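# Put three desk items on their matching low shelves

## Task

Take each of the three items lying on the desk and set it on top of whichever low shelf already holds items of the same kind. The robot must not fall over or finish leaning, and an item only counts if it stays where it is without the robot holding it at the end.

## Robot and tools

ROBOT. A LinearBot: an omnidirectional wheeled base with a column roughly 1.75 m tall. A carriage rides the column (lift_m, 0 to 1 m of travel) and carries two identical six-joint arms, each ending in a two-finger gripper. Arm bases sit about 0.57 m + lift_m above the floor, 0.27 m ahead of the column and 0.33 m to each side (left arm at +y). Carriage parts reach about 0.15 m below the arm bases. A hand reaches up to 0.78 m from its shoulder but only about 0.38 m below its arm base. A hand is about 0.16 m long and 0.1 m wide (0.14 m when open). Parked arm: joints 1 to 6 = 0, 0.05, 0.05, 1.45, 0, 0; with both parked the robot occupies about 0.95 m wide by 0.7 m long. The wheel motors are weak (2 N m), so light pushes trip a stop. Loose objects may get nudged now and then by outside disturbances.

CAMERAS. carriage_camera is fixed on the carriage, facing forward and tilted about 20 degrees down. left_wrist_camera and right_wrist_camera look out beyond the fingertips. All images are 672x504 pixels.

FRAMES. Base frame: origin on the floor below the base centre, x forward, y left, z up, in metres. left_hand and right_hand give the point midway between each hand's finger pads in this frame; quat_wxyz rotates base axes into hand axes (hand z runs along the fingers, hand y is the opening direction; an upward-pointing hand with joints 1, 5, 6 at 0 reads 1, 0, 0, 0). These readings drift from truth, more when stretched out; a 1 kg load makes a level hand sag 10 to 17 cm. Odometry frame is the base frame at scene start; base_odometry integrates wheel turns, so slip looks like motion. Heading is in radians, positive to the left, -3.142 to 3.142.

TOOLS.
execute_actions: actions is a list holding zero or one action. An empty list only returns state and images. An action may contain base, joints or both; its motions start together. base holds exactly one relative command, measured from the base's last reported position: translate_m (metres, forward +, -2 to 2), strafe_m (metres, left +, -2 to 2) or rotate_rad (radians, counter-clockwise/left +, -6.3 to 6.3). joints is one flat object for the lift and both arms, keyed by name, each value an absolute target: lift_m 0 to 1 m; per arm (left_ and right_ prefixes) joint1_rad -2.617 to 3.054 (swing about vertical, 0 ahead, + left); joint2_rad 0 to 3.141 (shoulder: 0 upper arm level pointing back, 1.57 vertical, 3.14 level pointing forward); joint3_rad 0 to 3.141 (elbow: 0 folded, 3.14 straight); joint4_rad -1.57 to 1.57 (wrist pitch, 0 in line with forearm, + tips up); joint5_rad -1.57 to 1.57 (wrist yaw, + turns tips to the RIGHT, opposite to joint1); joint6_rad -2.094 to 2.094 (roll about the finger axis, + clockwise viewed from the forearm); gripper_m 0 to 0.093 m (pad gap). Done tolerances: lift 0.004, joints 1 and 5 and 6 0.02, joints 2 and 3 0.055, joint 4 0.04, gripper 0.004. Arms move up to 1.8 rad/s (joints 1-3) and 2.7 rad/s (4-6); an action lasts at most 15 s. Anything left out may keep pushing toward its earlier target unseen. cameras: list of camera names or "all"; omitted or null gives all, [] gives none. Any unknown key, name or out-of-range number rejects the whole call with no motion. If a result reports a stop, later motion, wait and finished_scene calls in the same reply are skipped.
wait: seconds 0 to 10; commands nothing, returns state and images.
zoom_image: camera plus region [x0, y0, x1, y1] in pixels of that camera's latest full image, top-left origin, at most 504 by 504.
read_manual: section "licences" (the only one); returns licence text only.
finished_scene: scene number; irreversibly ends the current scene and reports success. Call it only once items rest unaided and the robot holds still.

RESULTS. base_status and joint_status per motion: done (base: wheels turned the full amount, slip possible; tiny moves may stop short yet read done), off_target (resting short, maybe still pushing; normal for a gripper holding something), contact_stop or time_out (target dropped, holds in place), not_followed (a self-collision check withheld that arm's targets; may be retried on later actions; clear it by moving the withheld arm away first, the other arm in a later action), limit_stop_at_motor_heat (resend the target). on_its_own lists uncommanded items; "held at" is the held target, not the position. motor_effort: percent of maximum, + toward higher joint values, peak in brackets, with sizeable fixed error and noise; falling lift effort while lowering means a hand or its load is resting on something; drive_wheels at rest clearly above its free-move value means the base is still pressing. Joint torques are raw drive outputs with offsets. Motor temperatures are given per arm in joint order: a MOTOR HOT warning from 75 C, at 90 C that arm halts for 10 s, at 100 C its motors and gripper go limp and it drops. ARM HIT means an arm struck the robot hard.

CAUTIONS. Stretched arms heat quickly even without a load; keep them folded when idle. Contact stops come late or not at all; after an arm touches, the base may roll on about 0.3 m. If a drive is stopped, back off about 0.2 m (or turn back) once or twice before retrying. The base can slip under a table edge until the column strikes it; reversing into such an edge can topple the robot. Tipping risk grows with a high carriage, reaching arms, loads, pulling and sudden stops; about 1.5 kg per hand with both arms forward can tip it, and only images show a lean. Arms and grippers never stop on contact and spring to target once freed. Grip force is about 45 to 60 N per pad. Never let the arms strike or press hard on each other. Avoid drops, slams and hard pushes.

Each tool is called after "Call:" by a JSON object that holds its "name" and its "arguments".

## Session

Call:
{"name": "execute_actions", "arguments": {"actions": []}}

Scene clock: 0.00 s.
Joint torques (N m, as the arm reports them, + toward a larger angle): no reading
Motor temperatures (°C, as the motors report them): left_arm=[22 18 19 19 20 22] | right_arm=[22 19 22 19 22 20]
base_odometry: x=+0.000 y=+0.000 heading=+0.000 (m, m, rad; odometry frame)
base_status: not commanded
joint_positions: lift_m=+0.301 left_joint1_rad=+0.008 left_joint2_rad=+0.049 left_joint3_rad=+0.013 left_joint4_rad=+1.412 left_joint5_rad=+0.010 left_joint6_rad=-0.037 left_gripper_m=+0.095 right_joint1_rad=-0.022 right_joint2_rad=+0.032 right_joint3_rad=+0.060 right_joint4_rad=+1.494 right_joint5_rad=-0.017 right_joint6_rad=+0.036 right_gripper_m=+0.095
joint_status: not commanded
motor_effort: lift_m=+19 drive_wheels=+0 (%)
left_hand: x=+0.3114 y=+0.3085 z=+1.2793 quat_wxyz=(+0.995, +0.003, +0.097, -0.015) (m; base frame)
right_hand: x=+0.2721 y=-0.3070 z=+1.2947 quat_wxyz=(+1.000, -0.008, +0.025, +0.007) (m; base frame)
pictures: carriage_camera, left_wrist_camera, right_wrist_camera
Images, in order (width x height): carriage_camera 672x504, left_wrist_camera 672x504, right_wrist_camera 672x504.

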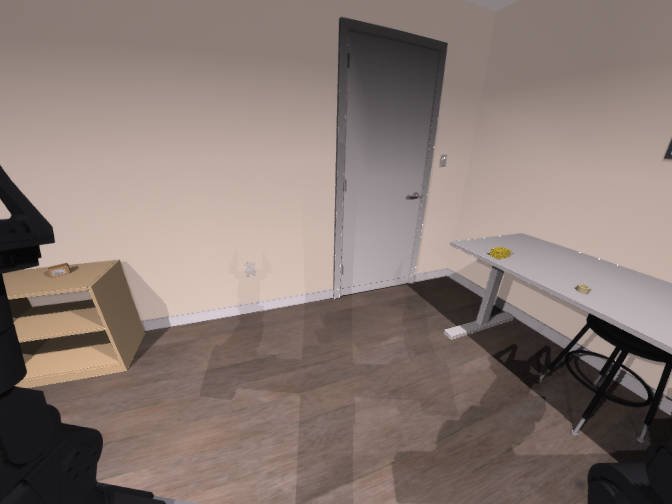

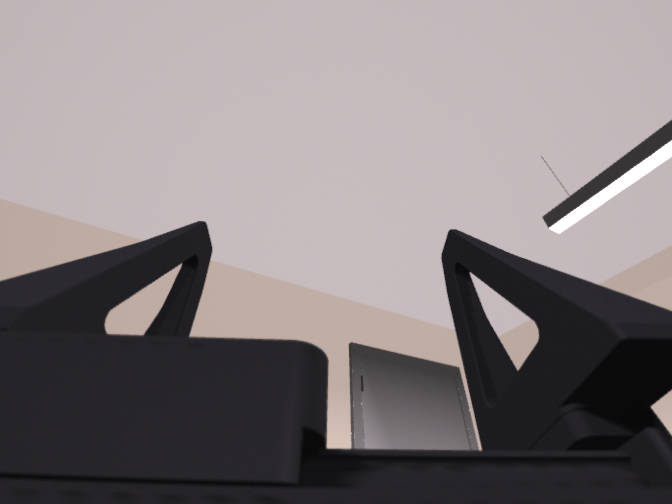

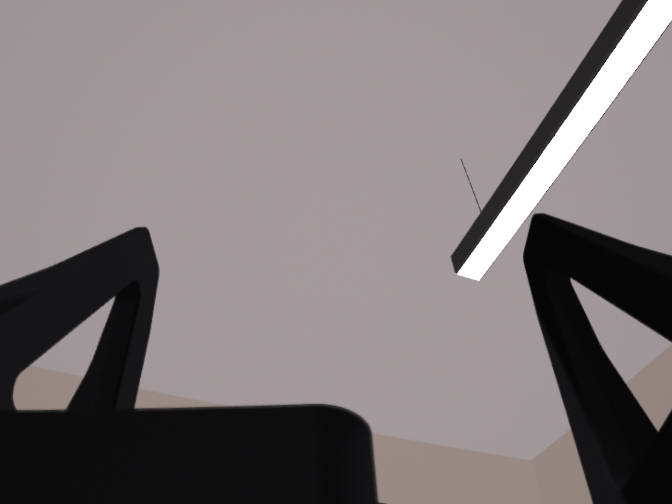

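Call:
{"name": "execute_actions", "arguments": {"actions": [{"base":{"rotate_rad":1.3}}], "cameras": ["carriage_camera"]}}

Call:
{"name": "execute_actions", "arguments": {"actions": [{"base":{"rotate_rad":1.8}}], "cameras": ["carriage_camera"]}}

Call:
{"name": "execute_actions", "arguments": {"actions": [{"base":{"rotate_rad":1.953}}], "cameras": ["carriage_camera"]}}

Call:
{"name": "zoom_image", "arguments": {"camera": "carriage_camera", "region": [80,200,584,400]}}

Scene clock: 15.83 s.
Joint torques (N m, as the arm reports them, + toward a larger angle): left_arm=[-0.43  4.12  6.38 -0.1   0.09  0.02] | right_arm=[-0.51  4.82  7.04 -0.49  0.08  0.03]
Motor temperatures (°C, as the motors report them): left_arm=[22 19 21 19 20 22] | right_arm=[22 20 24 19 22 20]
base_odometry: x=+0.000 y=+0.000 heading=+1.299 (m, m, rad; odometry frame)
base_status: done
joint_positions: lift_m=+0.301 left_joint1_rad=+0.008 left_joint2_rad=+0.049 left_joint3_rad=+0.013 left_joint4_rad=+1.412 left_joint5_rad=+0.010 left_joint6_rad=-0.037 left_gripper_m=+0.095 right_joint1_rad=-0.022 right_joint2_rad=+0.032 right_joint3_rad=+0.060 right_joint4_rad=+1.494 right_joint5_rad=-0.017 right_joint6_rad=+0.036 right_gripper_m=+0.095
joint_status: not commanded
motor_effort: lift_m=+19(18) drive_wheels=+14(45) (%)
left_hand: x=+0.3114 y=+0.3085 z=+1.2793 quat_wxyz=(+0.995, +0.003, +0.097, -0.015) (m; base frame)
right_hand: x=+0.2721 y=-0.3070 z=+1.2947 quat_wxyz=(+1.000, -0.008, +0.025, +0.007) (m; base frame)
pictures: carriage_camera
Images, in order (width x height): carriage_camera 672x504.

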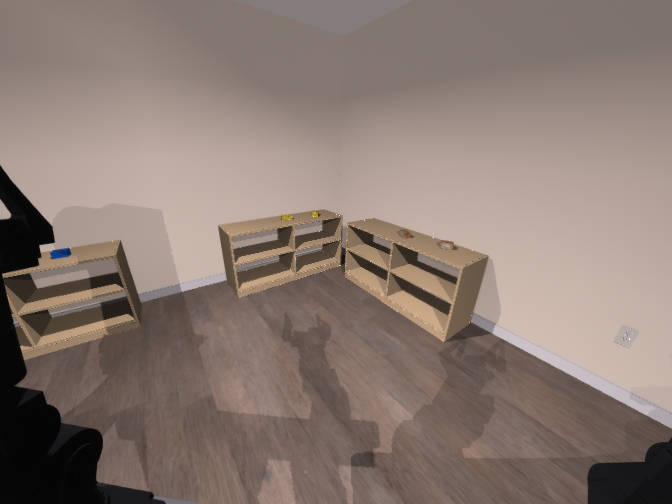

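Scene clock: 19.13 s.
Joint torques (N m, as the arm reports them, + toward a larger angle): left_arm=[-0.44  4.07  6.54 -0.07  0.08  0.01] | right_arm=[-0.53  4.77  6.98 -0.48  0.08  0.01]
Motor temperatures (°C, as the motors report them): left_arm=[22 19 21 19 20 22] | right_arm=[22 20 25 19 22 20]
base_odometry: x=+0.000 y=+0.000 heading=+3.098 (m, m, rad; odometry frame)
base_status: done
joint_positions: lift_m=+0.301 left_joint1_rad=+0.008 left_joint2_rad=+0.049 left_joint3_rad=+0.013 left_joint4_rad=+1.412 left_joint5_rad=+0.009 left_joint6_rad=-0.037 left_gripper_m=+0.095 right_joint1_rad=-0.022 right_joint2_rad=+0.032 right_joint3_rad=+0.060 right_joint4_rad=+1.493 right_joint5_rad=-0.017 right_joint6_rad=+0.036 right_gripper_m=+0.095
joint_status: not commanded
motor_effort: lift_m=+19(18) drive_wheels=+15(46) (%)
left_hand: x=+0.3114 y=+0.3085 z=+1.2793 quat_wxyz=(+0.995, +0.002, +0.097, -0.015) (m; base frame)
right_hand: x=+0.2723 y=-0.3070 z=+1.2947 quat_wxyz=(+1.000, -0.008, +0.025, +0.007) (m; base frame)
pictures: carriage_camera
Images, in order (width x height): carriage_camera 672x504.

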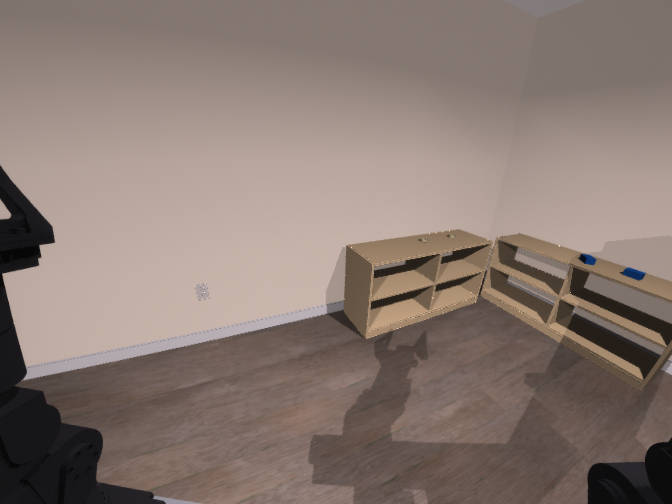

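Scene clock: 22.63 s.
Joint torques (N m, as the arm reports them, + toward a larger angle): left_arm=[-0.43  4.17  6.38 -0.09  0.08  0.01] | right_arm=[-0.53  4.84  7.04 -0.49  0.08  0.03]
Motor temperatures (°C, as the motors report them): left_arm=[22 19 22 19 20 22] | right_arm=[22 21 25 19 22 20]
base_odometry: x=+0.000 y=+0.000 heading=-1.234 (m, m, rad; odometry frame)
base_status: done
joint_positions: lift_m=+0.301 left_joint1_rad=+0.008 left_joint2_rad=+0.049 left_joint3_rad=+0.013 left_joint4_rad=+1.412 left_joint5_rad=+0.009 left_joint6_rad=-0.037 left_gripper_m=+0.095 right_joint1_rad=-0.022 right_joint2_rad=+0.032 right_joint3_rad=+0.060 right_joint4_rad=+1.493 right_joint5_rad=-0.017 right_joint6_rad=+0.036 right_gripper_m=+0.095
joint_status: not commanded
motor_effort: lift_m=+18(18) drive_wheels=+15(45) (%)
left_hand: x=+0.3114 y=+0.3085 z=+1.2793 quat_wxyz=(+0.995, +0.002, +0.097, -0.015) (m; base frame)
right_hand: x=+0.2724 y=-0.3070 z=+1.2946 quat_wxyz=(+1.000, -0.008, +0.025, +0.007) (m; base frame)
pictures: carriage_camera
Images, in order (width x height): carriage_camera 672x504.

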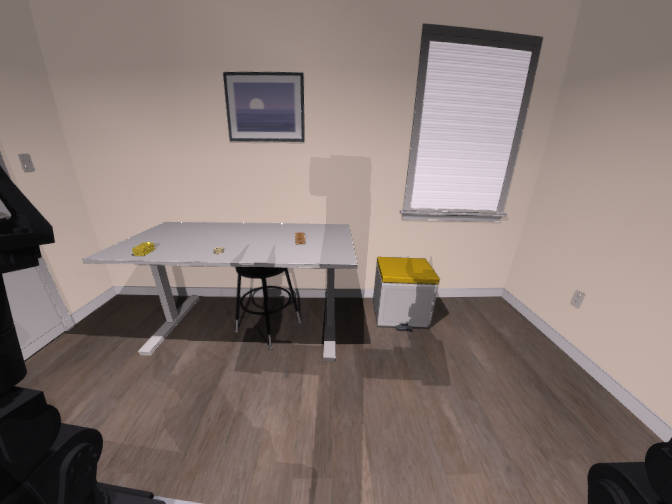

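Region (80, 200, 584, 400) of carriage_camera's 672x504 image, scaled by 1.000; it fills the top 200 rows of this view, and the rest is white.

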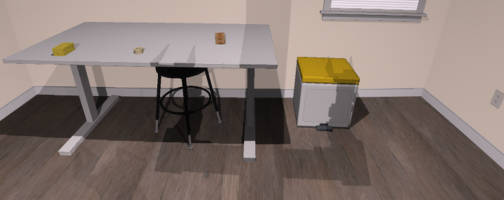

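Call:
{"name": "execute_actions", "arguments": {"actions": [{"base":{"strafe_m":1.05},"joints":{"lift_m":0.4}}], "cameras": []}}

Call:
{"name": "execute_actions", "arguments": {"actions": [{"base":{"translate_m":0.9},"joints":{"left_joint2_rad":2.4,"left_joint3_rad":1.9,"left_joint4_rad":-1.07,"right_joint2_rad":2.4,"right_joint3_rad":1.9,"right_joint4_rad":-1.07}}]}}

Scene clock: 43.50 s.
Joint torques (N m, as the arm reports them, + toward a larger angle): left_arm=[-0.45  4.13  6.38 -0.09  0.09  0.01] | right_arm=[-0.55  4.81  7.06 -0.48  0.09  0.05]
Motor temperatures (°C, as the motors report them): left_arm=[22 20 23 19 20 22] | right_arm=[22 21 27 20 22 20]
base_odometry: x=+0.990 y=+0.349 heading=-1.232 (m, m, rad; odometry frame)
base_status: done
joint_positions: lift_m=+0.400 left_joint1_rad=+0.008 left_joint2_rad=+0.049 left_joint3_rad=+0.013 left_joint4_rad=+1.412 left_joint5_rad=+0.009 left_joint6_rad=-0.037 left_gripper_m=+0.095 right_joint1_rad=-0.022 right_joint2_rad=+0.032 right_joint3_rad=+0.060 right_joint4_rad=+1.493 right_joint5_rad=-0.017 right_joint6_rad=+0.036 right_gripper_m=+0.095
joint_status: all done
motor_effort: lift_m=+21(28) drive_wheels=-14(48) (%)
left_hand: x=+0.3114 y=+0.3085 z=+1.3779 quat_wxyz=(+0.995, +0.002, +0.097, -0.015) (m; base frame)
right_hand: x=+0.2723 y=-0.3070 z=+1.3933 quat_wxyz=(+1.000, -0.008, +0.025, +0.007) (m; base frame)
pictures: none
No camera images: the call's "cameras" was empty. Leave "cameras" out to get every camera's image.

Scene clock: 47.70 s.
Joint torques (N m, as the arm reports them, + toward a larger angle): left_arm=[ -0.43 -16.07   8.07   0.29   0.1    0.01] | right_arm=[ -0.5  -17.58   8.8    0.14   0.08   0.02]
Motor temperatures (°C, as the motors report them): left_arm=[22 22 24 19 20 22] | right_arm=[22 23 28 20 22 20]
base_odometry: x=+1.290 y=-0.499 heading=-1.231 (m, m, rad; odometry frame)
base_status: done
joint_positions: lift_m=+0.400 left_joint1_rad=+0.008 left_joint2_rad=+2.399 left_joint3_rad=+1.881 left_joint4_rad=-1.063 left_joint5_rad=+0.009 left_joint6_rad=-0.037 left_gripper_m=+0.095 right_joint1_rad=-0.022 right_joint2_rad=+2.407 right_joint3_rad=+1.886 right_joint4_rad=-1.070 right_joint5_rad=-0.017 right_joint6_rad=+0.036 right_gripper_m=+0.095
joint_status: all done
motor_effort: lift_m=+21(21) drive_wheels=-15(45) (%)
left_hand: x=+0.7153 y=+0.3116 z=+0.9360 quat_wxyz=(-0.005, -0.022, +1.000, -0.005) (m; base frame)
right_hand: x=+0.7137 y=-0.3169 z=+0.9336 quat_wxyz=(-0.010, +0.029, +0.999, +0.009) (m; base frame)
pictures: carriage_camera, left_wrist_camera, right_wrist_camera
Images, in order (width x height): carriage_camera 672x504, left_wrist_camera 672x504, right_wrist_camera 672x504.

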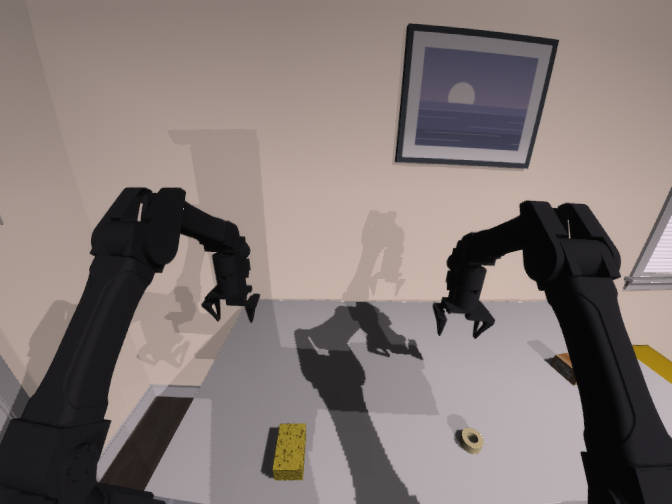

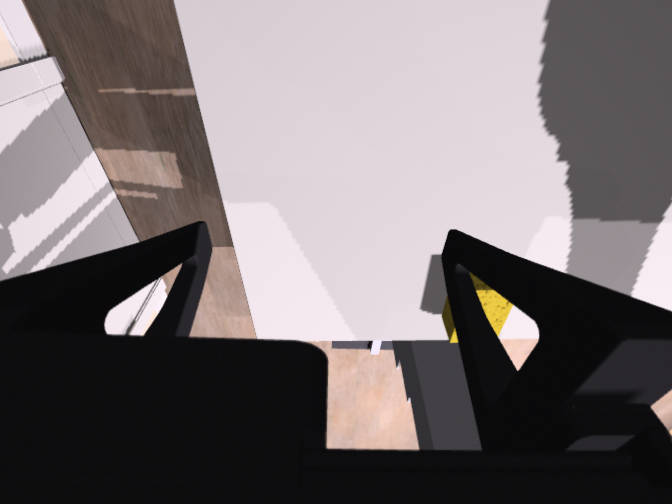

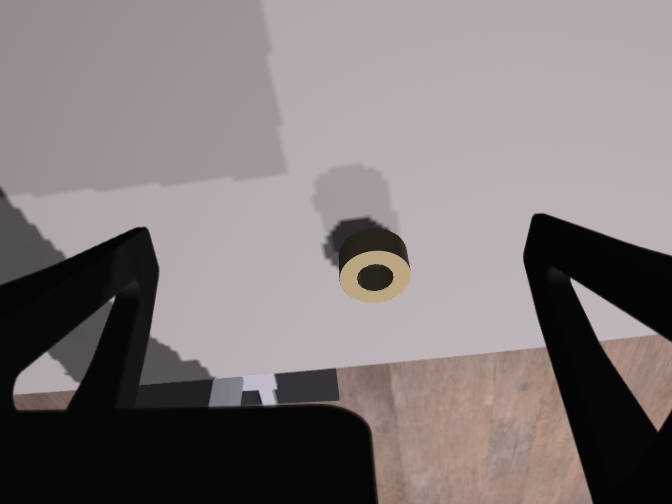

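Call:
{"name": "execute_actions", "arguments": {"actions": [{"base":{"translate_m":-0.14},"joints":{"lift_m":0.29,"left_joint1_rad":-0.45,"left_joint6_rad":-0.5,"right_joint1_rad":-0.07}}]}}

Scene clock: 69.97 s.
Joint torques (N m, as the arm reports them, + toward a larger angle): left_arm=[  0.12 -16.08   7.45   0.32   0.03  -0.07] | right_arm=[ -0.4  -17.51   8.21   0.14   0.06   0.03]
Motor temperatures (°C, as the motors report them): left_arm=[22 33 26 19 20 22] | right_arm=[22 37 30 20 22 20]
base_odometry: x=+1.244 y=-0.367 heading=-1.231 (m, m, rad; odometry frame)
base_status: done
joint_positions: lift_m=+0.290 left_joint1_rad=-0.457 left_joint2_rad=+2.398 left_joint3_rad=+1.889 left_joint4_rad=-1.064 left_joint5_rad=+0.013 left_joint6_rad=-0.492 left_gripper_m=+0.095 right_joint1_rad=-0.071 right_joint2_rad=+2.407 right_joint3_rad=+1.893 right_joint4_rad=-1.069 right_joint5_rad=-0.017 right_joint6_rad=+0.036 right_gripper_m=+0.095
joint_status: all done
motor_effort: lift_m=+15(19) drive_wheels=-13(39) (%)
left_hand: x=+0.6697 y=+0.1061 z=+0.8290 quat_wxyz=(-0.004, -0.018, +1.000, -0.005) (m; base frame)
right_hand: x=+0.7154 y=-0.3390 z=+0.8261 quat_wxyz=(-0.006, +0.053, +0.999, +0.009) (m; base frame)
pictures: carriage_camera, left_wrist_camera, right_wrist_camera
Images, in order (width x height): carriage_camera 672x504, left_wrist_camera 672x504, right_wrist_camera 672x504.

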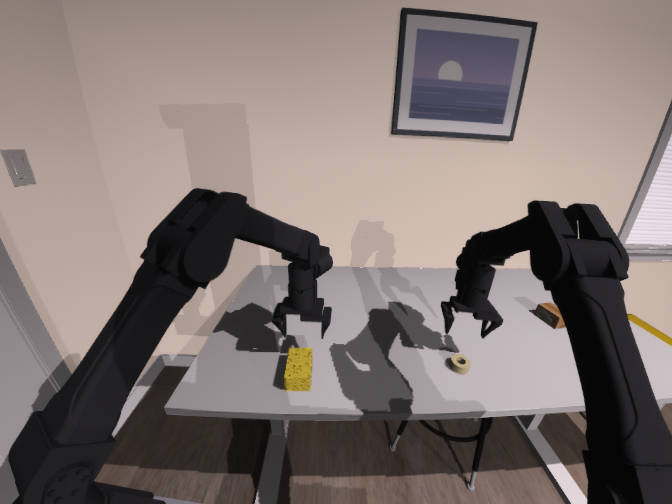

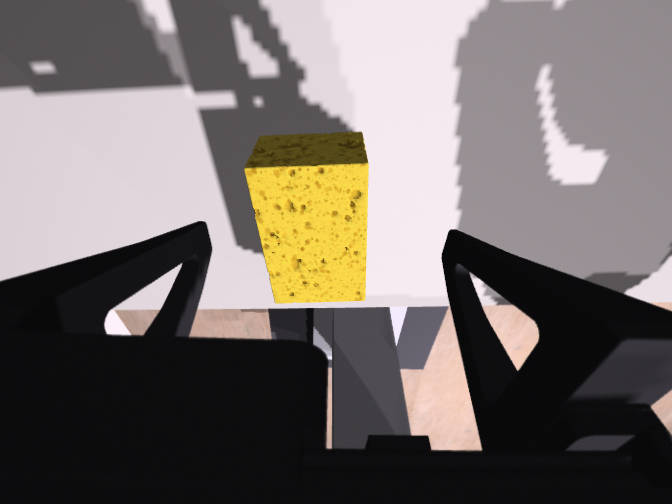

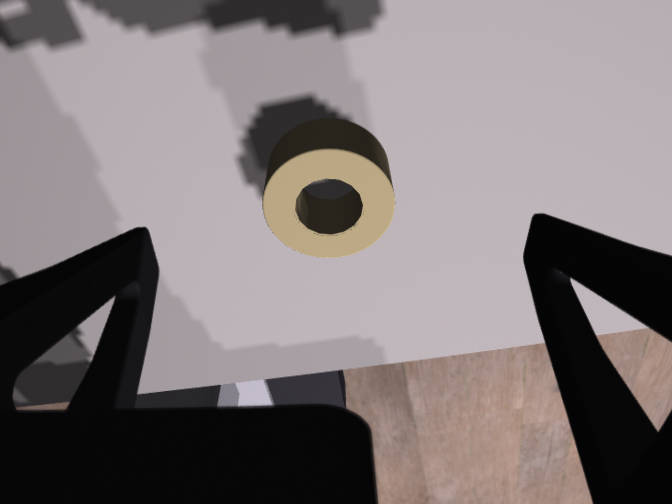

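Call:
{"name": "execute_actions", "arguments": {"actions": [{"base":{"translate_m":-0.04},"joints":{"lift_m":0.24,"left_joint1_rad":-0.43,"right_joint1_rad":-0.055}}]}}

Scene clock: 75.80 s.
Joint torques (N m, as the arm reports them, + toward a larger angle): left_arm=[ -0.54 -16.26   7.46   0.33   0.04  -0.07] | right_arm=[  0.19 -17.74   8.01   0.14   0.08   0.02]
Motor temperatures (°C, as the motors report them): left_arm=[22 36 26 19 20 22] | right_arm=[22 39 31 20 22 20]
base_odometry: x=+1.231 y=-0.330 heading=-1.231 (m, m, rad; odometry frame)
base_status: done
joint_positions: lift_m=+0.240 left_joint1_rad=-0.429 left_joint2_rad=+2.400 left_joint3_rad=+1.889 left_joint4_rad=-1.065 left_joint5_rad=+0.011 left_joint6_rad=-0.492 left_gripper_m=+0.095 right_joint1_rad=-0.063 right_joint2_rad=+2.408 right_joint3_rad=+1.893 right_joint4_rad=-1.068 right_joint5_rad=-0.017 right_joint6_rad=+0.036 right_gripper_m=+0.095
joint_status: all done
motor_effort: lift_m=+15(14) drive_wheels=-9(28) (%)
left_hand: x=+0.6751 y=+0.1182 z=+0.7782 quat_wxyz=(-0.004, -0.032, +0.999, -0.004) (m; base frame)
right_hand: x=+0.7157 y=-0.3354 z=+0.7756 quat_wxyz=(-0.006, +0.049, +0.999, +0.009) (m; base frame)
pictures: carriage_camera, left_wrist_camera, right_wrist_camera
Images, in order (width x height): carriage_camera 672x504, left_wrist_camera 672x504, right_wrist_camera 672x504.

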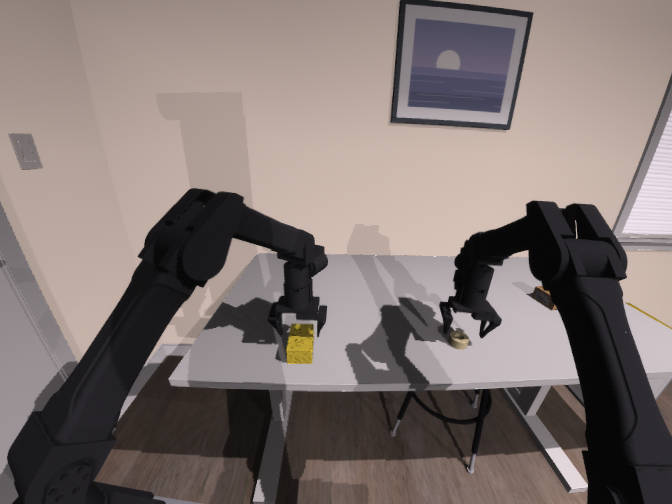

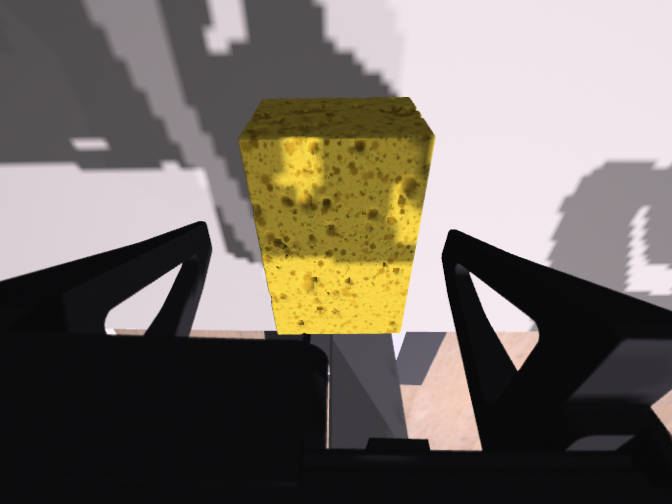

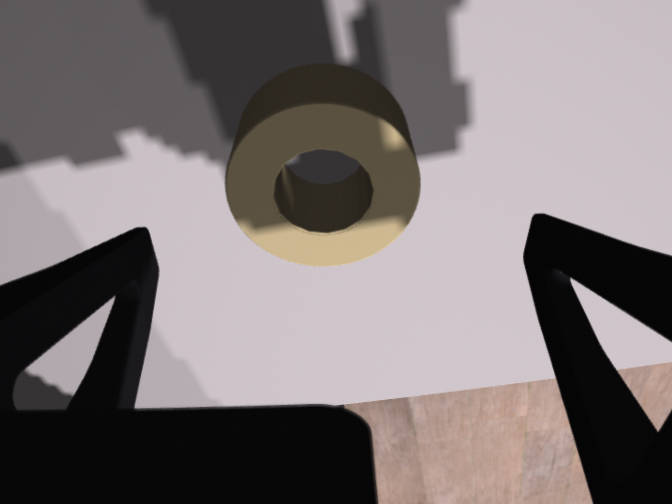

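Call:
{"name": "execute_actions", "arguments": {"actions": [{"joints":{"lift_m":0.212,"left_joint2_rad":2.43,"left_joint4_rad":-1.12,"left_joint1_rad":-0.44}}]}}

Scene clock: 79.87 s.
Joint torques (N m, as the arm reports them, + toward a larger angle): left_arm=[ -0.93 -15.74   7.2    0.04   0.04  -0.07] | right_arm=[  0.18 -17.73   7.95   0.15   0.05   0.03]
Motor temperatures (°C, as the motors report them): left_arm=[22 37 26 19 20 22] | right_arm=[22 41 31 20 22 20]
base_odometry: x=+1.231 y=-0.330 heading=-1.231 (m, m, rad; odometry frame)
base_status: not commanded
joint_positions: lift_m=+0.212 left_joint1_rad=-0.434 left_joint2_rad=+2.426 left_joint3_rad=+1.889 left_joint4_rad=-1.107 left_joint5_rad=+0.011 left_joint6_rad=-0.492 left_gripper_m=+0.095 right_joint1_rad=-0.063 right_joint2_rad=+2.407 right_joint3_rad=+1.893 right_joint4_rad=-1.068 right_joint5_rad=-0.017 right_joint6_rad=+0.036 right_gripper_m=+0.095
joint_status: all done
motor_effort: lift_m=+15(16) drive_wheels=-7(8) (%)
left_hand: x=+0.6615 y=+0.1220 z=+0.7395 quat_wxyz=(-0.035, -0.030, +0.999, +0.011) (m; base frame)
right_hand: x=+0.7156 y=-0.3354 z=+0.7477 quat_wxyz=(-0.006, +0.049, +0.999, +0.009) (m; base frame)
pictures: carriage_camera, left_wrist_camera, right_wrist_camera
Images, in order (width x height): carriage_camera 672x504, left_wrist_camera 672x504, right_wrist_camera 672x504.

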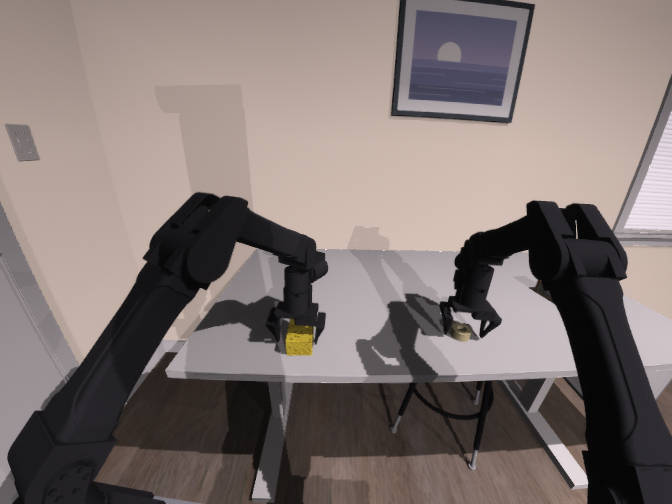

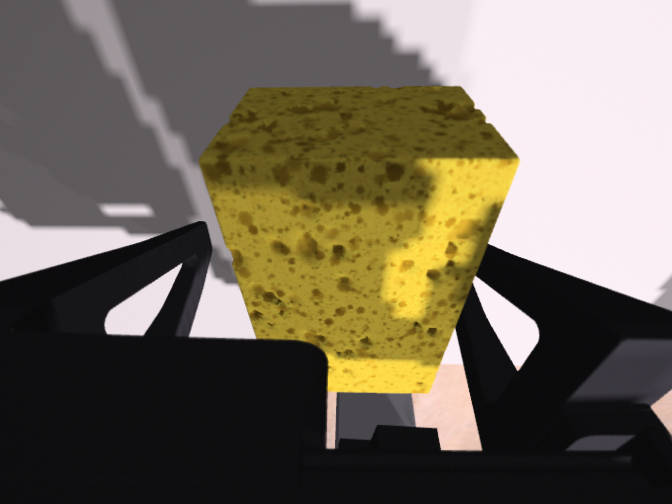

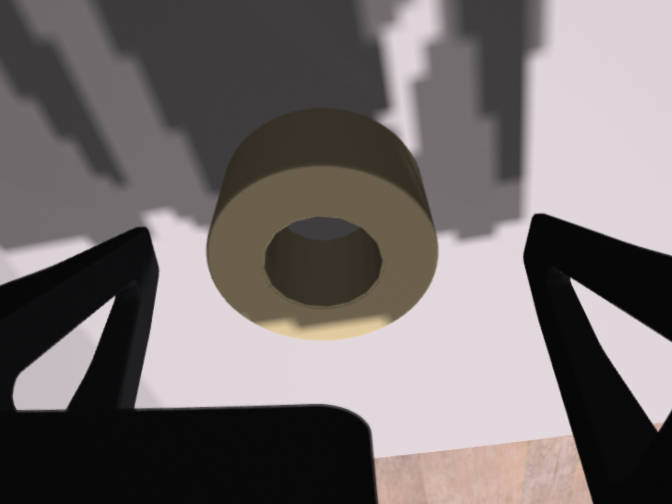

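Call:
{"name": "execute_actions", "arguments": {"actions": [{"base":{"translate_m":-0.006},"joints":{"lift_m":0.2}}], "cameras": ["right_wrist_camera"]}}

Call:
{"name": "execute_actions", "arguments": {"actions": [{"joints":{"left_gripper_m":0.03,"right_gripper_m":0.02}}]}}

Scene clock: 85.47 s.
Joint torques (N m, as the arm reports them, + toward a larger angle): left_arm=[ -0.93 -14.5    6.65   0.14   0.03  -0.04] | right_arm=[ -0.22 -16.96   7.77   0.11   0.06   0.05]
Motor temperatures (°C, as the motors report them): left_arm=[22 39 26 19 20 22] | right_arm=[22 43 31 20 22 20]
base_odometry: x=+1.229 y=-0.324 heading=-1.231 (m, m, rad; odometry frame)
base_status: done
joint_positions: lift_m=+0.201 left_joint1_rad=-0.433 left_joint2_rad=+2.410 left_joint3_rad=+1.899 left_joint4_rad=-1.112 left_joint5_rad=+0.013 left_joint6_rad=-0.495 left_gripper_m=+0.095 right_joint1_rad=-0.058 right_joint2_rad=+2.400 right_joint3_rad=+1.897 right_joint4_rad=-1.066 right_joint5_rad=-0.015 right_joint6_rad=+0.035 right_gripper_m=+0.095
joint_status: all done
motor_effort: lift_m=+13(8) drive_wheels=-7(28) (%)
left_hand: x=+0.6650 y=+0.1201 z=+0.7366 quat_wxyz=(-0.026, -0.031, +0.999, +0.006) (m; base frame)
right_hand: x=+0.7187 y=-0.3336 z=+0.7403 quat_wxyz=(+0.001, +0.046, +0.999, +0.008) (m; base frame)
pictures: right_wrist_camera
Images, in order (width x height): right_wrist_camera 672x504.

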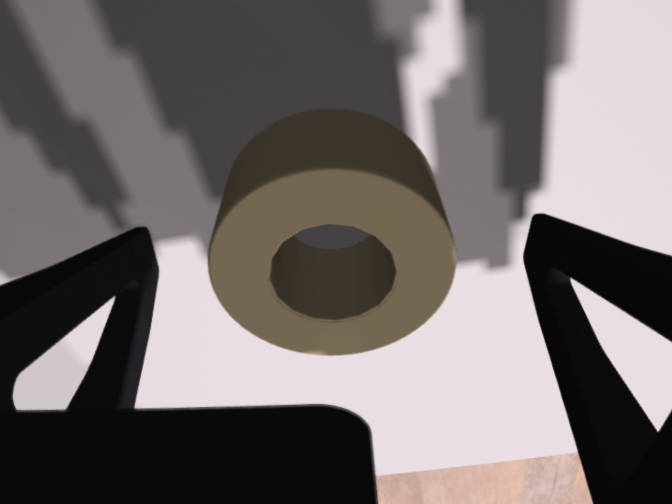

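Scene clock: 86.13 s.
Joint torques (N m, as the arm reports them, + toward a larger angle): left_arm=[ -0.69 -14.49   6.65   0.16  -0.06  -0.04] | right_arm=[ -0.25 -16.81   7.82   0.15   0.02   0.04]
Motor temperatures (°C, as the motors report them): left_arm=[22 39 26 19 20 22] | right_arm=[22 43 31 20 22 20]
base_odometry: x=+1.229 y=-0.324 heading=-1.231 (m, m, rad; odometry frame)
base_status: not commanded
joint_positions: lift_m=+0.201 left_joint1_rad=-0.437 left_joint2_rad=+2.410 left_joint3_rad=+1.899 left_joint4_rad=-1.110 left_joint5_rad=+0.022 left_joint6_rad=-0.495 left_gripper_m=+0.059 right_joint1_rad=-0.058 right_joint2_rad=+2.400 right_joint3_rad=+1.897 right_joint4_rad=-1.066 right_joint5_rad=-0.014 right_joint6_rad=+0.035 right_gripper_m=+0.048
joint_status: left_gripper_m off_target (ended at +0.059, target +0.030); right_gripper_m off_target (ended at +0.048, target +0.020)
motor_effort: lift_m=+13(13) drive_wheels=-6(6) (%)
left_hand: x=+0.6639 y=+0.1170 z=+0.7366 quat_wxyz=(-0.028, -0.029, +0.999, +0.001) (m; base frame)
right_hand: x=+0.7187 y=-0.3339 z=+0.7403 quat_wxyz=(+0.001, +0.046, +0.999, +0.007) (m; base frame)
pictures: carriage_camera, left_wrist_camera, right_wrist_camera
Images, in order (width x height): carriage_camera 672x504, left_wrist_camera 672x504, right_wrist_camera 672x504.

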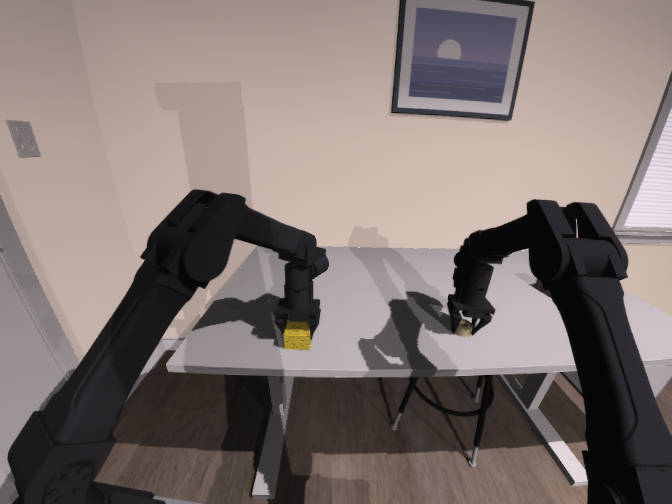

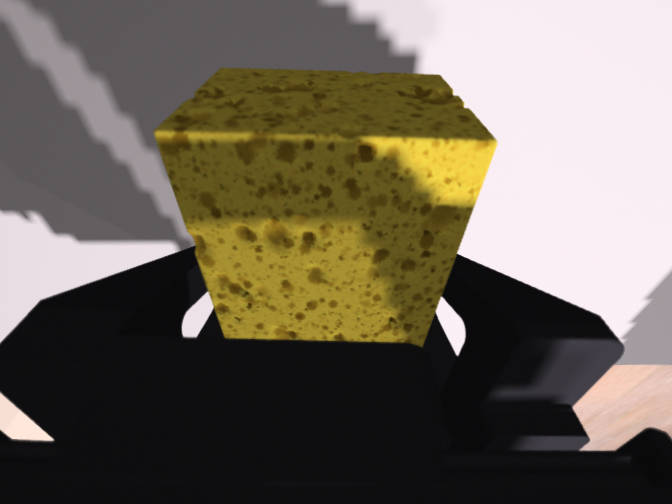

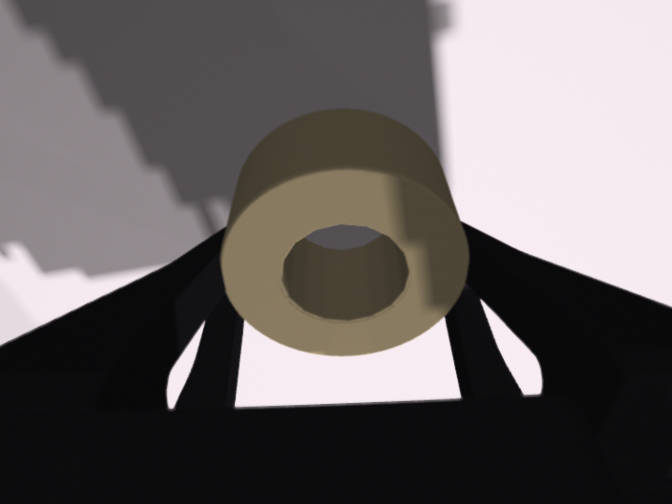

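Call:
{"name": "execute_actions", "arguments": {"actions": [{"joints":{"lift_m":0.27}}], "cameras": []}}

Call:
{"name": "execute_actions", "arguments": {"actions": [{"base":{"translate_m":-1.2},"joints":{"left_joint1_rad":0,"left_joint6_rad":0,"left_joint2_rad":1.0,"left_joint3_rad":1.0,"left_joint4_rad":-1.3,"right_joint2_rad":1.0,"right_joint3_rad":1.0,"right_joint4_rad":-1.3}}], "cameras": []}}

Call:
{"name": "execute_actions", "arguments": {"actions": [{"base":{"rotate_rad":3.1}}]}}

Scene clock: 94.63 s.
Joint torques (N m, as the arm reports them, + toward a larger angle): left_arm=[ -0.68 -15.62   6.52   0.13   0.02  -0.04] | right_arm=[ -0.13 -16.97   7.8    0.12   0.03   0.03]
Motor temperatures (°C, as the motors report them): left_arm=[22 40 26 19 20 22] | right_arm=[22 45 31 20 22 20]
base_odometry: x=+1.229 y=-0.324 heading=-1.231 (m, m, rad; odometry frame)
base_status: not commanded
joint_positions: lift_m=+0.270 left_joint1_rad=-0.437 left_joint2_rad=+2.423 left_joint3_rad=+1.899 left_joint4_rad=-1.112 left_joint5_rad=+0.014 left_joint6_rad=-0.495 left_gripper_m=+0.059 right_joint1_rad=-0.058 right_joint2_rad=+2.401 right_joint3_rad=+1.897 right_joint4_rad=-1.067 right_joint5_rad=-0.014 right_joint6_rad=+0.035 right_gripper_m=+0.048
joint_status: all done
motor_effort: lift_m=+20(21) drive_wheels=-7(8) (%)
left_hand: x=+0.6625 y=+0.1192 z=+0.8005 quat_wxyz=(-0.032, -0.029, +0.999, +0.008) (m; base frame)
right_hand: x=+0.7182 y=-0.3338 z=+0.8090 quat_wxyz=(+0.000, +0.046, +0.999, +0.007) (m; base frame)
pictures: none
No camera images: the call's "cameras" was empty. Leave "cameras" out to get every camera's image.

Scene clock: 99.43 s.
Joint torques (N m, as the arm reports them, + toward a larger angle): left_arm=[-0.77 -3.19  5.46  1.03  0.15  0.1 ] | right_arm=[-0.27 -3.43  6.87  0.79  0.04  0.04]
Motor temperatures (°C, as the motors report them): left_arm=[22 38 26 20 20 22] | right_arm=[22 43 31 20 22 20]
base_odometry: x=+0.829 y=+0.807 heading=-1.230 (m, m, rad; odometry frame)
base_status: done
joint_positions: lift_m=+0.270 left_joint1_rad=+0.005 left_joint2_rad=+1.011 left_joint3_rad=+1.023 left_joint4_rad=-1.288 left_joint5_rad=+0.004 left_joint6_rad=-0.008 left_gripper_m=+0.059 right_joint1_rad=-0.058 right_joint2_rad=+1.010 right_joint3_rad=+1.012 right_joint4_rad=-1.296 right_joint5_rad=-0.014 right_joint6_rad=+0.035 right_gripper_m=+0.048
joint_status: all done
motor_effort: lift_m=+20(20) drive_wheels=-5(39) (%)
left_hand: x=+0.4561 y=+0.3099 z=+0.9938 quat_wxyz=(+0.147, -0.006, +0.989, -0.002) (m; base frame)
right_hand: x=+0.4518 y=-0.3184 z=+0.9900 quat_wxyz=(+0.138, +0.045, +0.989, +0.005) (m; base frame)
pictures: none
No camera images: the call's "cameras" was empty. Leave "cameras" out to get every camera's image.

Scene clock: 103.67 s.
Joint torques (N m, as the arm reports them, + toward a larger angle): left_arm=[-0.73 -3.34  5.51  1.02  0.11  0.09] | right_arm=[-0.3  -3.35  7.03  0.76  0.05  0.04]
Motor temperatures (°C, as the motors report them): left_arm=[22 36 26 20 20 22] | right_arm=[22 41 31 20 22 20]
base_odometry: x=+0.829 y=+0.807 heading=+1.869 (m, m, rad; odometry frame)
base_status: done
joint_positions: lift_m=+0.270 left_joint1_rad=+0.005 left_joint2_rad=+1.011 left_joint3_rad=+1.023 left_joint4_rad=-1.288 left_joint5_rad=+0.006 left_joint6_rad=-0.007 left_gripper_m=+0.059 right_joint1_rad=-0.058 right_joint2_rad=+1.010 right_joint3_rad=+1.012 right_joint4_rad=-1.294 right_joint5_rad=-0.014 right_joint6_rad=+0.035 right_gripper_m=+0.048
joint_status: not commanded
motor_effort: lift_m=+20(20) drive_wheels=+14(53) (%)
left_hand: x=+0.4561 y=+0.3095 z=+0.9938 quat_wxyz=(+0.147, -0.006, +0.989, -0.003) (m; base frame)
right_hand: x=+0.4524 y=-0.3184 z=+0.9901 quat_wxyz=(+0.139, +0.045, +0.989, +0.005) (m; base frame)
pictures: carriage_camera, left_wrist_camera, right_wrist_camera
Images, in order (width x height): carriage_camera 672x504, left_wrist_camera 672x504, right_wrist_camera 672x504.

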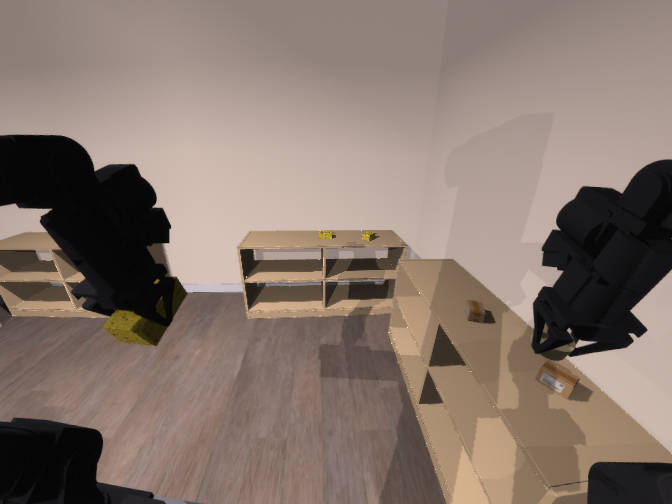

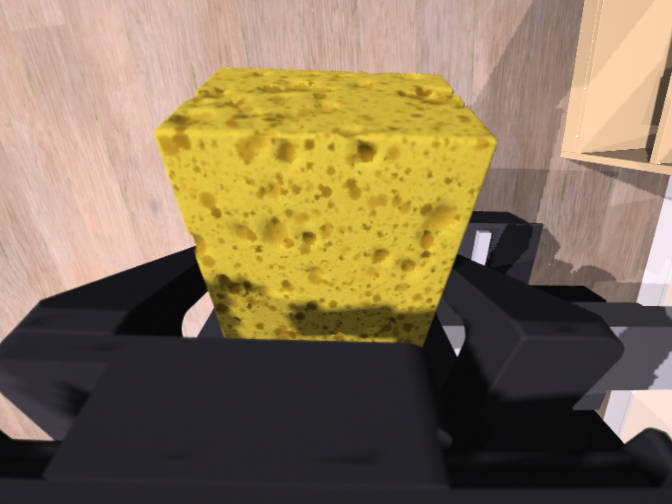

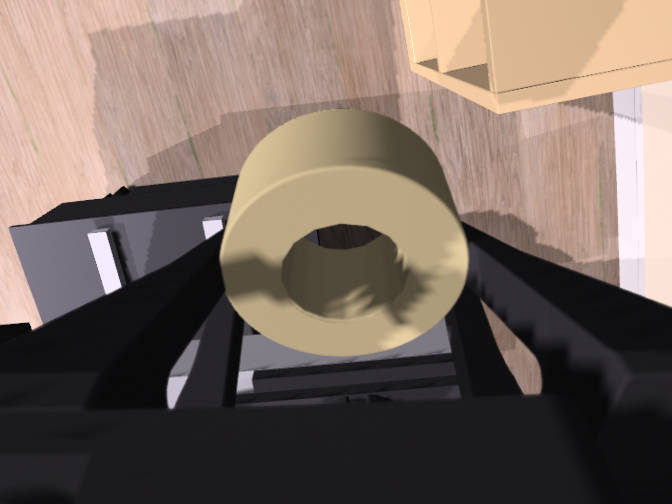

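Call:
{"name": "execute_actions", "arguments": {"actions": [{"base":{"strafe_m":0.22}}], "cameras": []}}

Call:
{"name": "execute_actions", "arguments": {"actions": [{"base":{"translate_m":1.25},"joints":{"lift_m":0.2,"left_joint1_rad":-0.1,"left_joint2_rad":2.42,"left_joint3_rad":1.9,"left_joint4_rad":-1.11}}], "cameras": ["carriage_camera","left_wrist_camera"]}}

Scene clock: 114.60 s.
Joint torques (N m, as the arm reports them, + toward a larger angle): left_arm=[-0.78 -3.26  5.46  1.    0.09  0.09] | right_arm=[-0.25 -3.38  6.88  0.82  0.05  0.03]
Motor temperatures (°C, as the motors report them): left_arm=[22 32 25 20 20 22] | right_arm=[22 37 31 21 22 20]
base_odometry: x=+0.619 y=+0.742 heading=+1.870 (m, m, rad; odometry frame)
base_status: done
joint_positions: lift_m=+0.270 left_joint1_rad=+0.005 left_joint2_rad=+1.011 left_joint3_rad=+1.023 left_joint4_rad=-1.289 left_joint5_rad=+0.007 left_joint6_rad=-0.007 left_gripper_m=+0.059 right_joint1_rad=-0.058 right_joint2_rad=+1.010 right_joint3_rad=+1.012 right_joint4_rad=-1.295 right_joint5_rad=-0.014 right_joint6_rad=+0.035 right_gripper_m=+0.048
joint_status: not commanded
motor_effort: lift_m=+20(20) drive_wheels=-15(42) (%)
left_hand: x=+0.4559 y=+0.3094 z=+0.9937 quat_wxyz=(+0.146, -0.005, +0.989, -0.004) (m; base frame)
right_hand: x=+0.4522 y=-0.3184 z=+0.9901 quat_wxyz=(+0.139, +0.045, +0.989, +0.005) (m; base frame)
pictures: none
No camera images: the call's "cameras" was empty. Leave "cameras" out to get every camera's image.

Scene clock: 119.50 s.
Joint torques (N m, as the arm reports them, + toward a larger angle): left_arm=[ -0.71 -16.13   8.37   0.1    0.11   0.09] | right_arm=[-0.22 -3.26  7.46  0.84  0.04  0.03]
Motor temperatures (°C, as the motors report them): left_arm=[22 34 26 20 20 22] | right_arm=[22 35 31 21 22 20]
base_odometry: x=+0.249 y=+1.936 heading=+1.871 (m, m, rad; odometry frame)
base_status: done
joint_positions: lift_m=+0.200 left_joint1_rad=-0.097 left_joint2_rad=+2.419 left_joint3_rad=+1.876 left_joint4_rad=-1.102 left_joint5_rad=+0.008 left_joint6_rad=-0.007 left_gripper_m=+0.059 right_joint1_rad=-0.058 right_joint2_rad=+1.009 right_joint3_rad=+1.005 right_joint4_rad=-1.303 right_joint5_rad=-0.014 right_joint6_rad=+0.035 right_gripper_m=+0.048
joint_status: all done
motor_effort: lift_m=+15(14) drive_wheels=-12(44) (%)
left_hand: x=+0.6991 y=+0.2657 z=+0.7274 quat_wxyz=(-0.037, +0.045, +0.998, -0.002) (m; base frame)
right_hand: x=+0.4491 y=-0.3182 z=+0.9182 quat_wxyz=(+0.132, +0.045, +0.990, +0.005) (m; base frame)
pictures: carriage_camera, left_wrist_camera
Images, in order (width x height): carriage_camera 672x504, left_wrist_camera 672x504.

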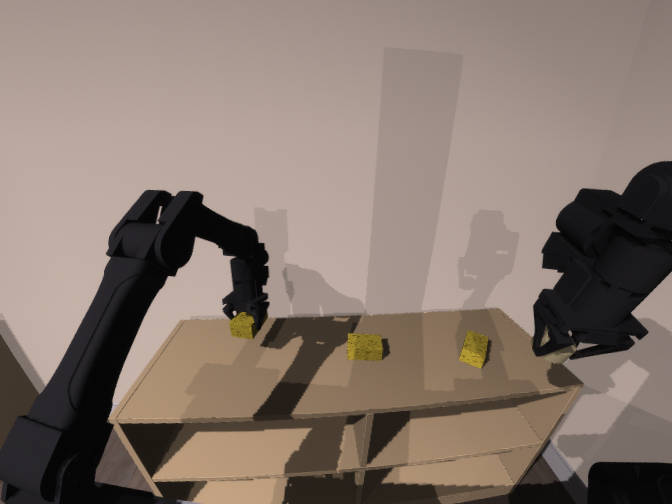

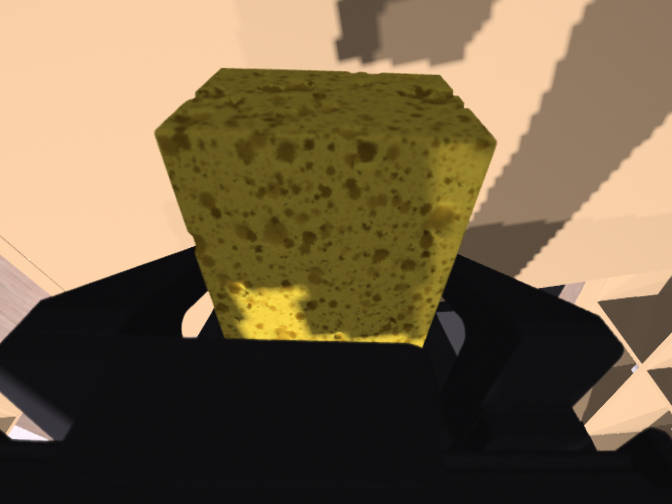

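Call:
{"name": "execute_actions", "arguments": {"actions": [{"base":{"translate_m":0.03},"joints":{"lift_m":0.12}}], "cameras": ["carriage_camera"]}}

Call:
{"name": "execute_actions", "arguments": {"actions": [{"joints":{"lift_m":0.1}}], "cameras": ["carriage_camera"]}}

Scene clock: 129.13 s.
Joint torques (N m, as the arm reports them, + toward a larger angle): left_arm=[ -0.56 -15.78   7.61   0.18   0.11   0.09] | right_arm=[-0.2  -3.34  7.4   0.83  0.04  0.04]
Motor temperatures (°C, as the motors report them): left_arm=[22 38 27 20 20 22] | right_arm=[22 33 31 21 22 20]
base_odometry: x=+0.240 y=+1.965 heading=+1.871 (m, m, rad; odometry frame)
base_status: done
joint_positions: lift_m=+0.120 left_joint1_rad=-0.098 left_joint2_rad=+2.415 left_joint3_rad=+1.887 left_joint4_rad=-1.104 left_joint5_rad=+0.008 left_joint6_rad=-0.007 left_gripper_m=+0.059 right_joint1_rad=-0.058 right_joint2_rad=+1.009 right_joint3_rad=+1.005 right_joint4_rad=-1.303 right_joint5_rad=-0.014 right_joint6_rad=+0.035 right_gripper_m=+0.048
joint_status: all done
motor_effort: lift_m=+15(15) drive_wheels=-9(39) (%)
left_hand: x=+0.7024 y=+0.2647 z=+0.6515 quat_wxyz=(-0.031, +0.045, +0.998, -0.003) (m; base frame)
right_hand: x=+0.4492 y=-0.3182 z=+0.8383 quat_wxyz=(+0.132, +0.045, +0.990, +0.005) (m; base frame)
pictures: carriage_camera
Images, in order (width x height): carriage_camera 672x504.

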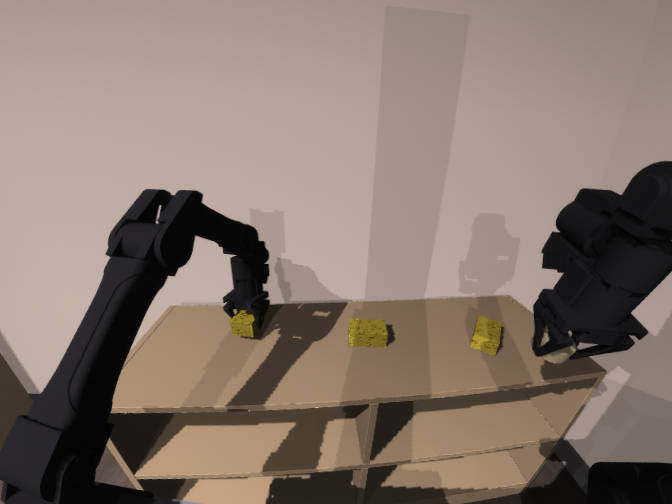

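Scene clock: 129.70 s.
Joint torques (N m, as the arm reports them, + toward a larger angle): left_arm=[ -0.59 -16.13   7.46   0.16   0.11   0.09] | right_arm=[-0.28 -3.39  7.4   0.84  0.03  0.03]
Motor temperatures (°C, as the motors report them): left_arm=[22 38 27 20 20 22] | right_arm=[22 32 31 21 22 20]
base_odometry: x=+0.240 y=+1.965 heading=+1.871 (m, m, rad; odometry frame)
base_status: not commanded
joint_positions: lift_m=+0.100 left_joint1_rad=-0.098 left_joint2_rad=+2.420 left_joint3_rad=+1.887 left_joint4_rad=-1.105 left_joint5_rad=+0.008 left_joint6_rad=-0.007 left_gripper_m=+0.059 right_joint1_rad=-0.058 right_joint2_rad=+1.009 right_joint3_rad=+1.005 right_joint4_rad=-1.303 right_joint5_rad=-0.014 right_joint6_rad=+0.035 right_gripper_m=+0.048
joint_status: all done
motor_effort: lift_m=+15(17) drive_wheels=+3(9) (%)
left_hand: x=+0.7015 y=+0.2648 z=+0.6294 quat_wxyz=(-0.034, +0.045, +0.998, -0.002) (m; base frame)
right_hand: x=+0.4491 y=-0.3182 z=+0.8182 quat_wxyz=(+0.132, +0.045, +0.990, +0.005) (m; base frame)
pictures: carriage_camera
Images, in order (width x height): carriage_camera 672x504.

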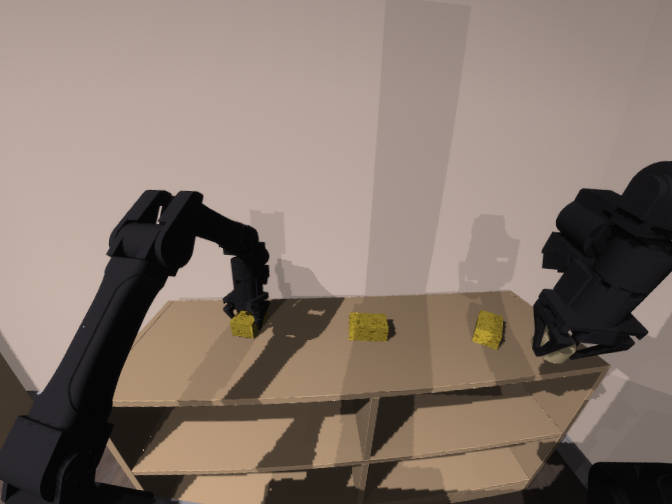

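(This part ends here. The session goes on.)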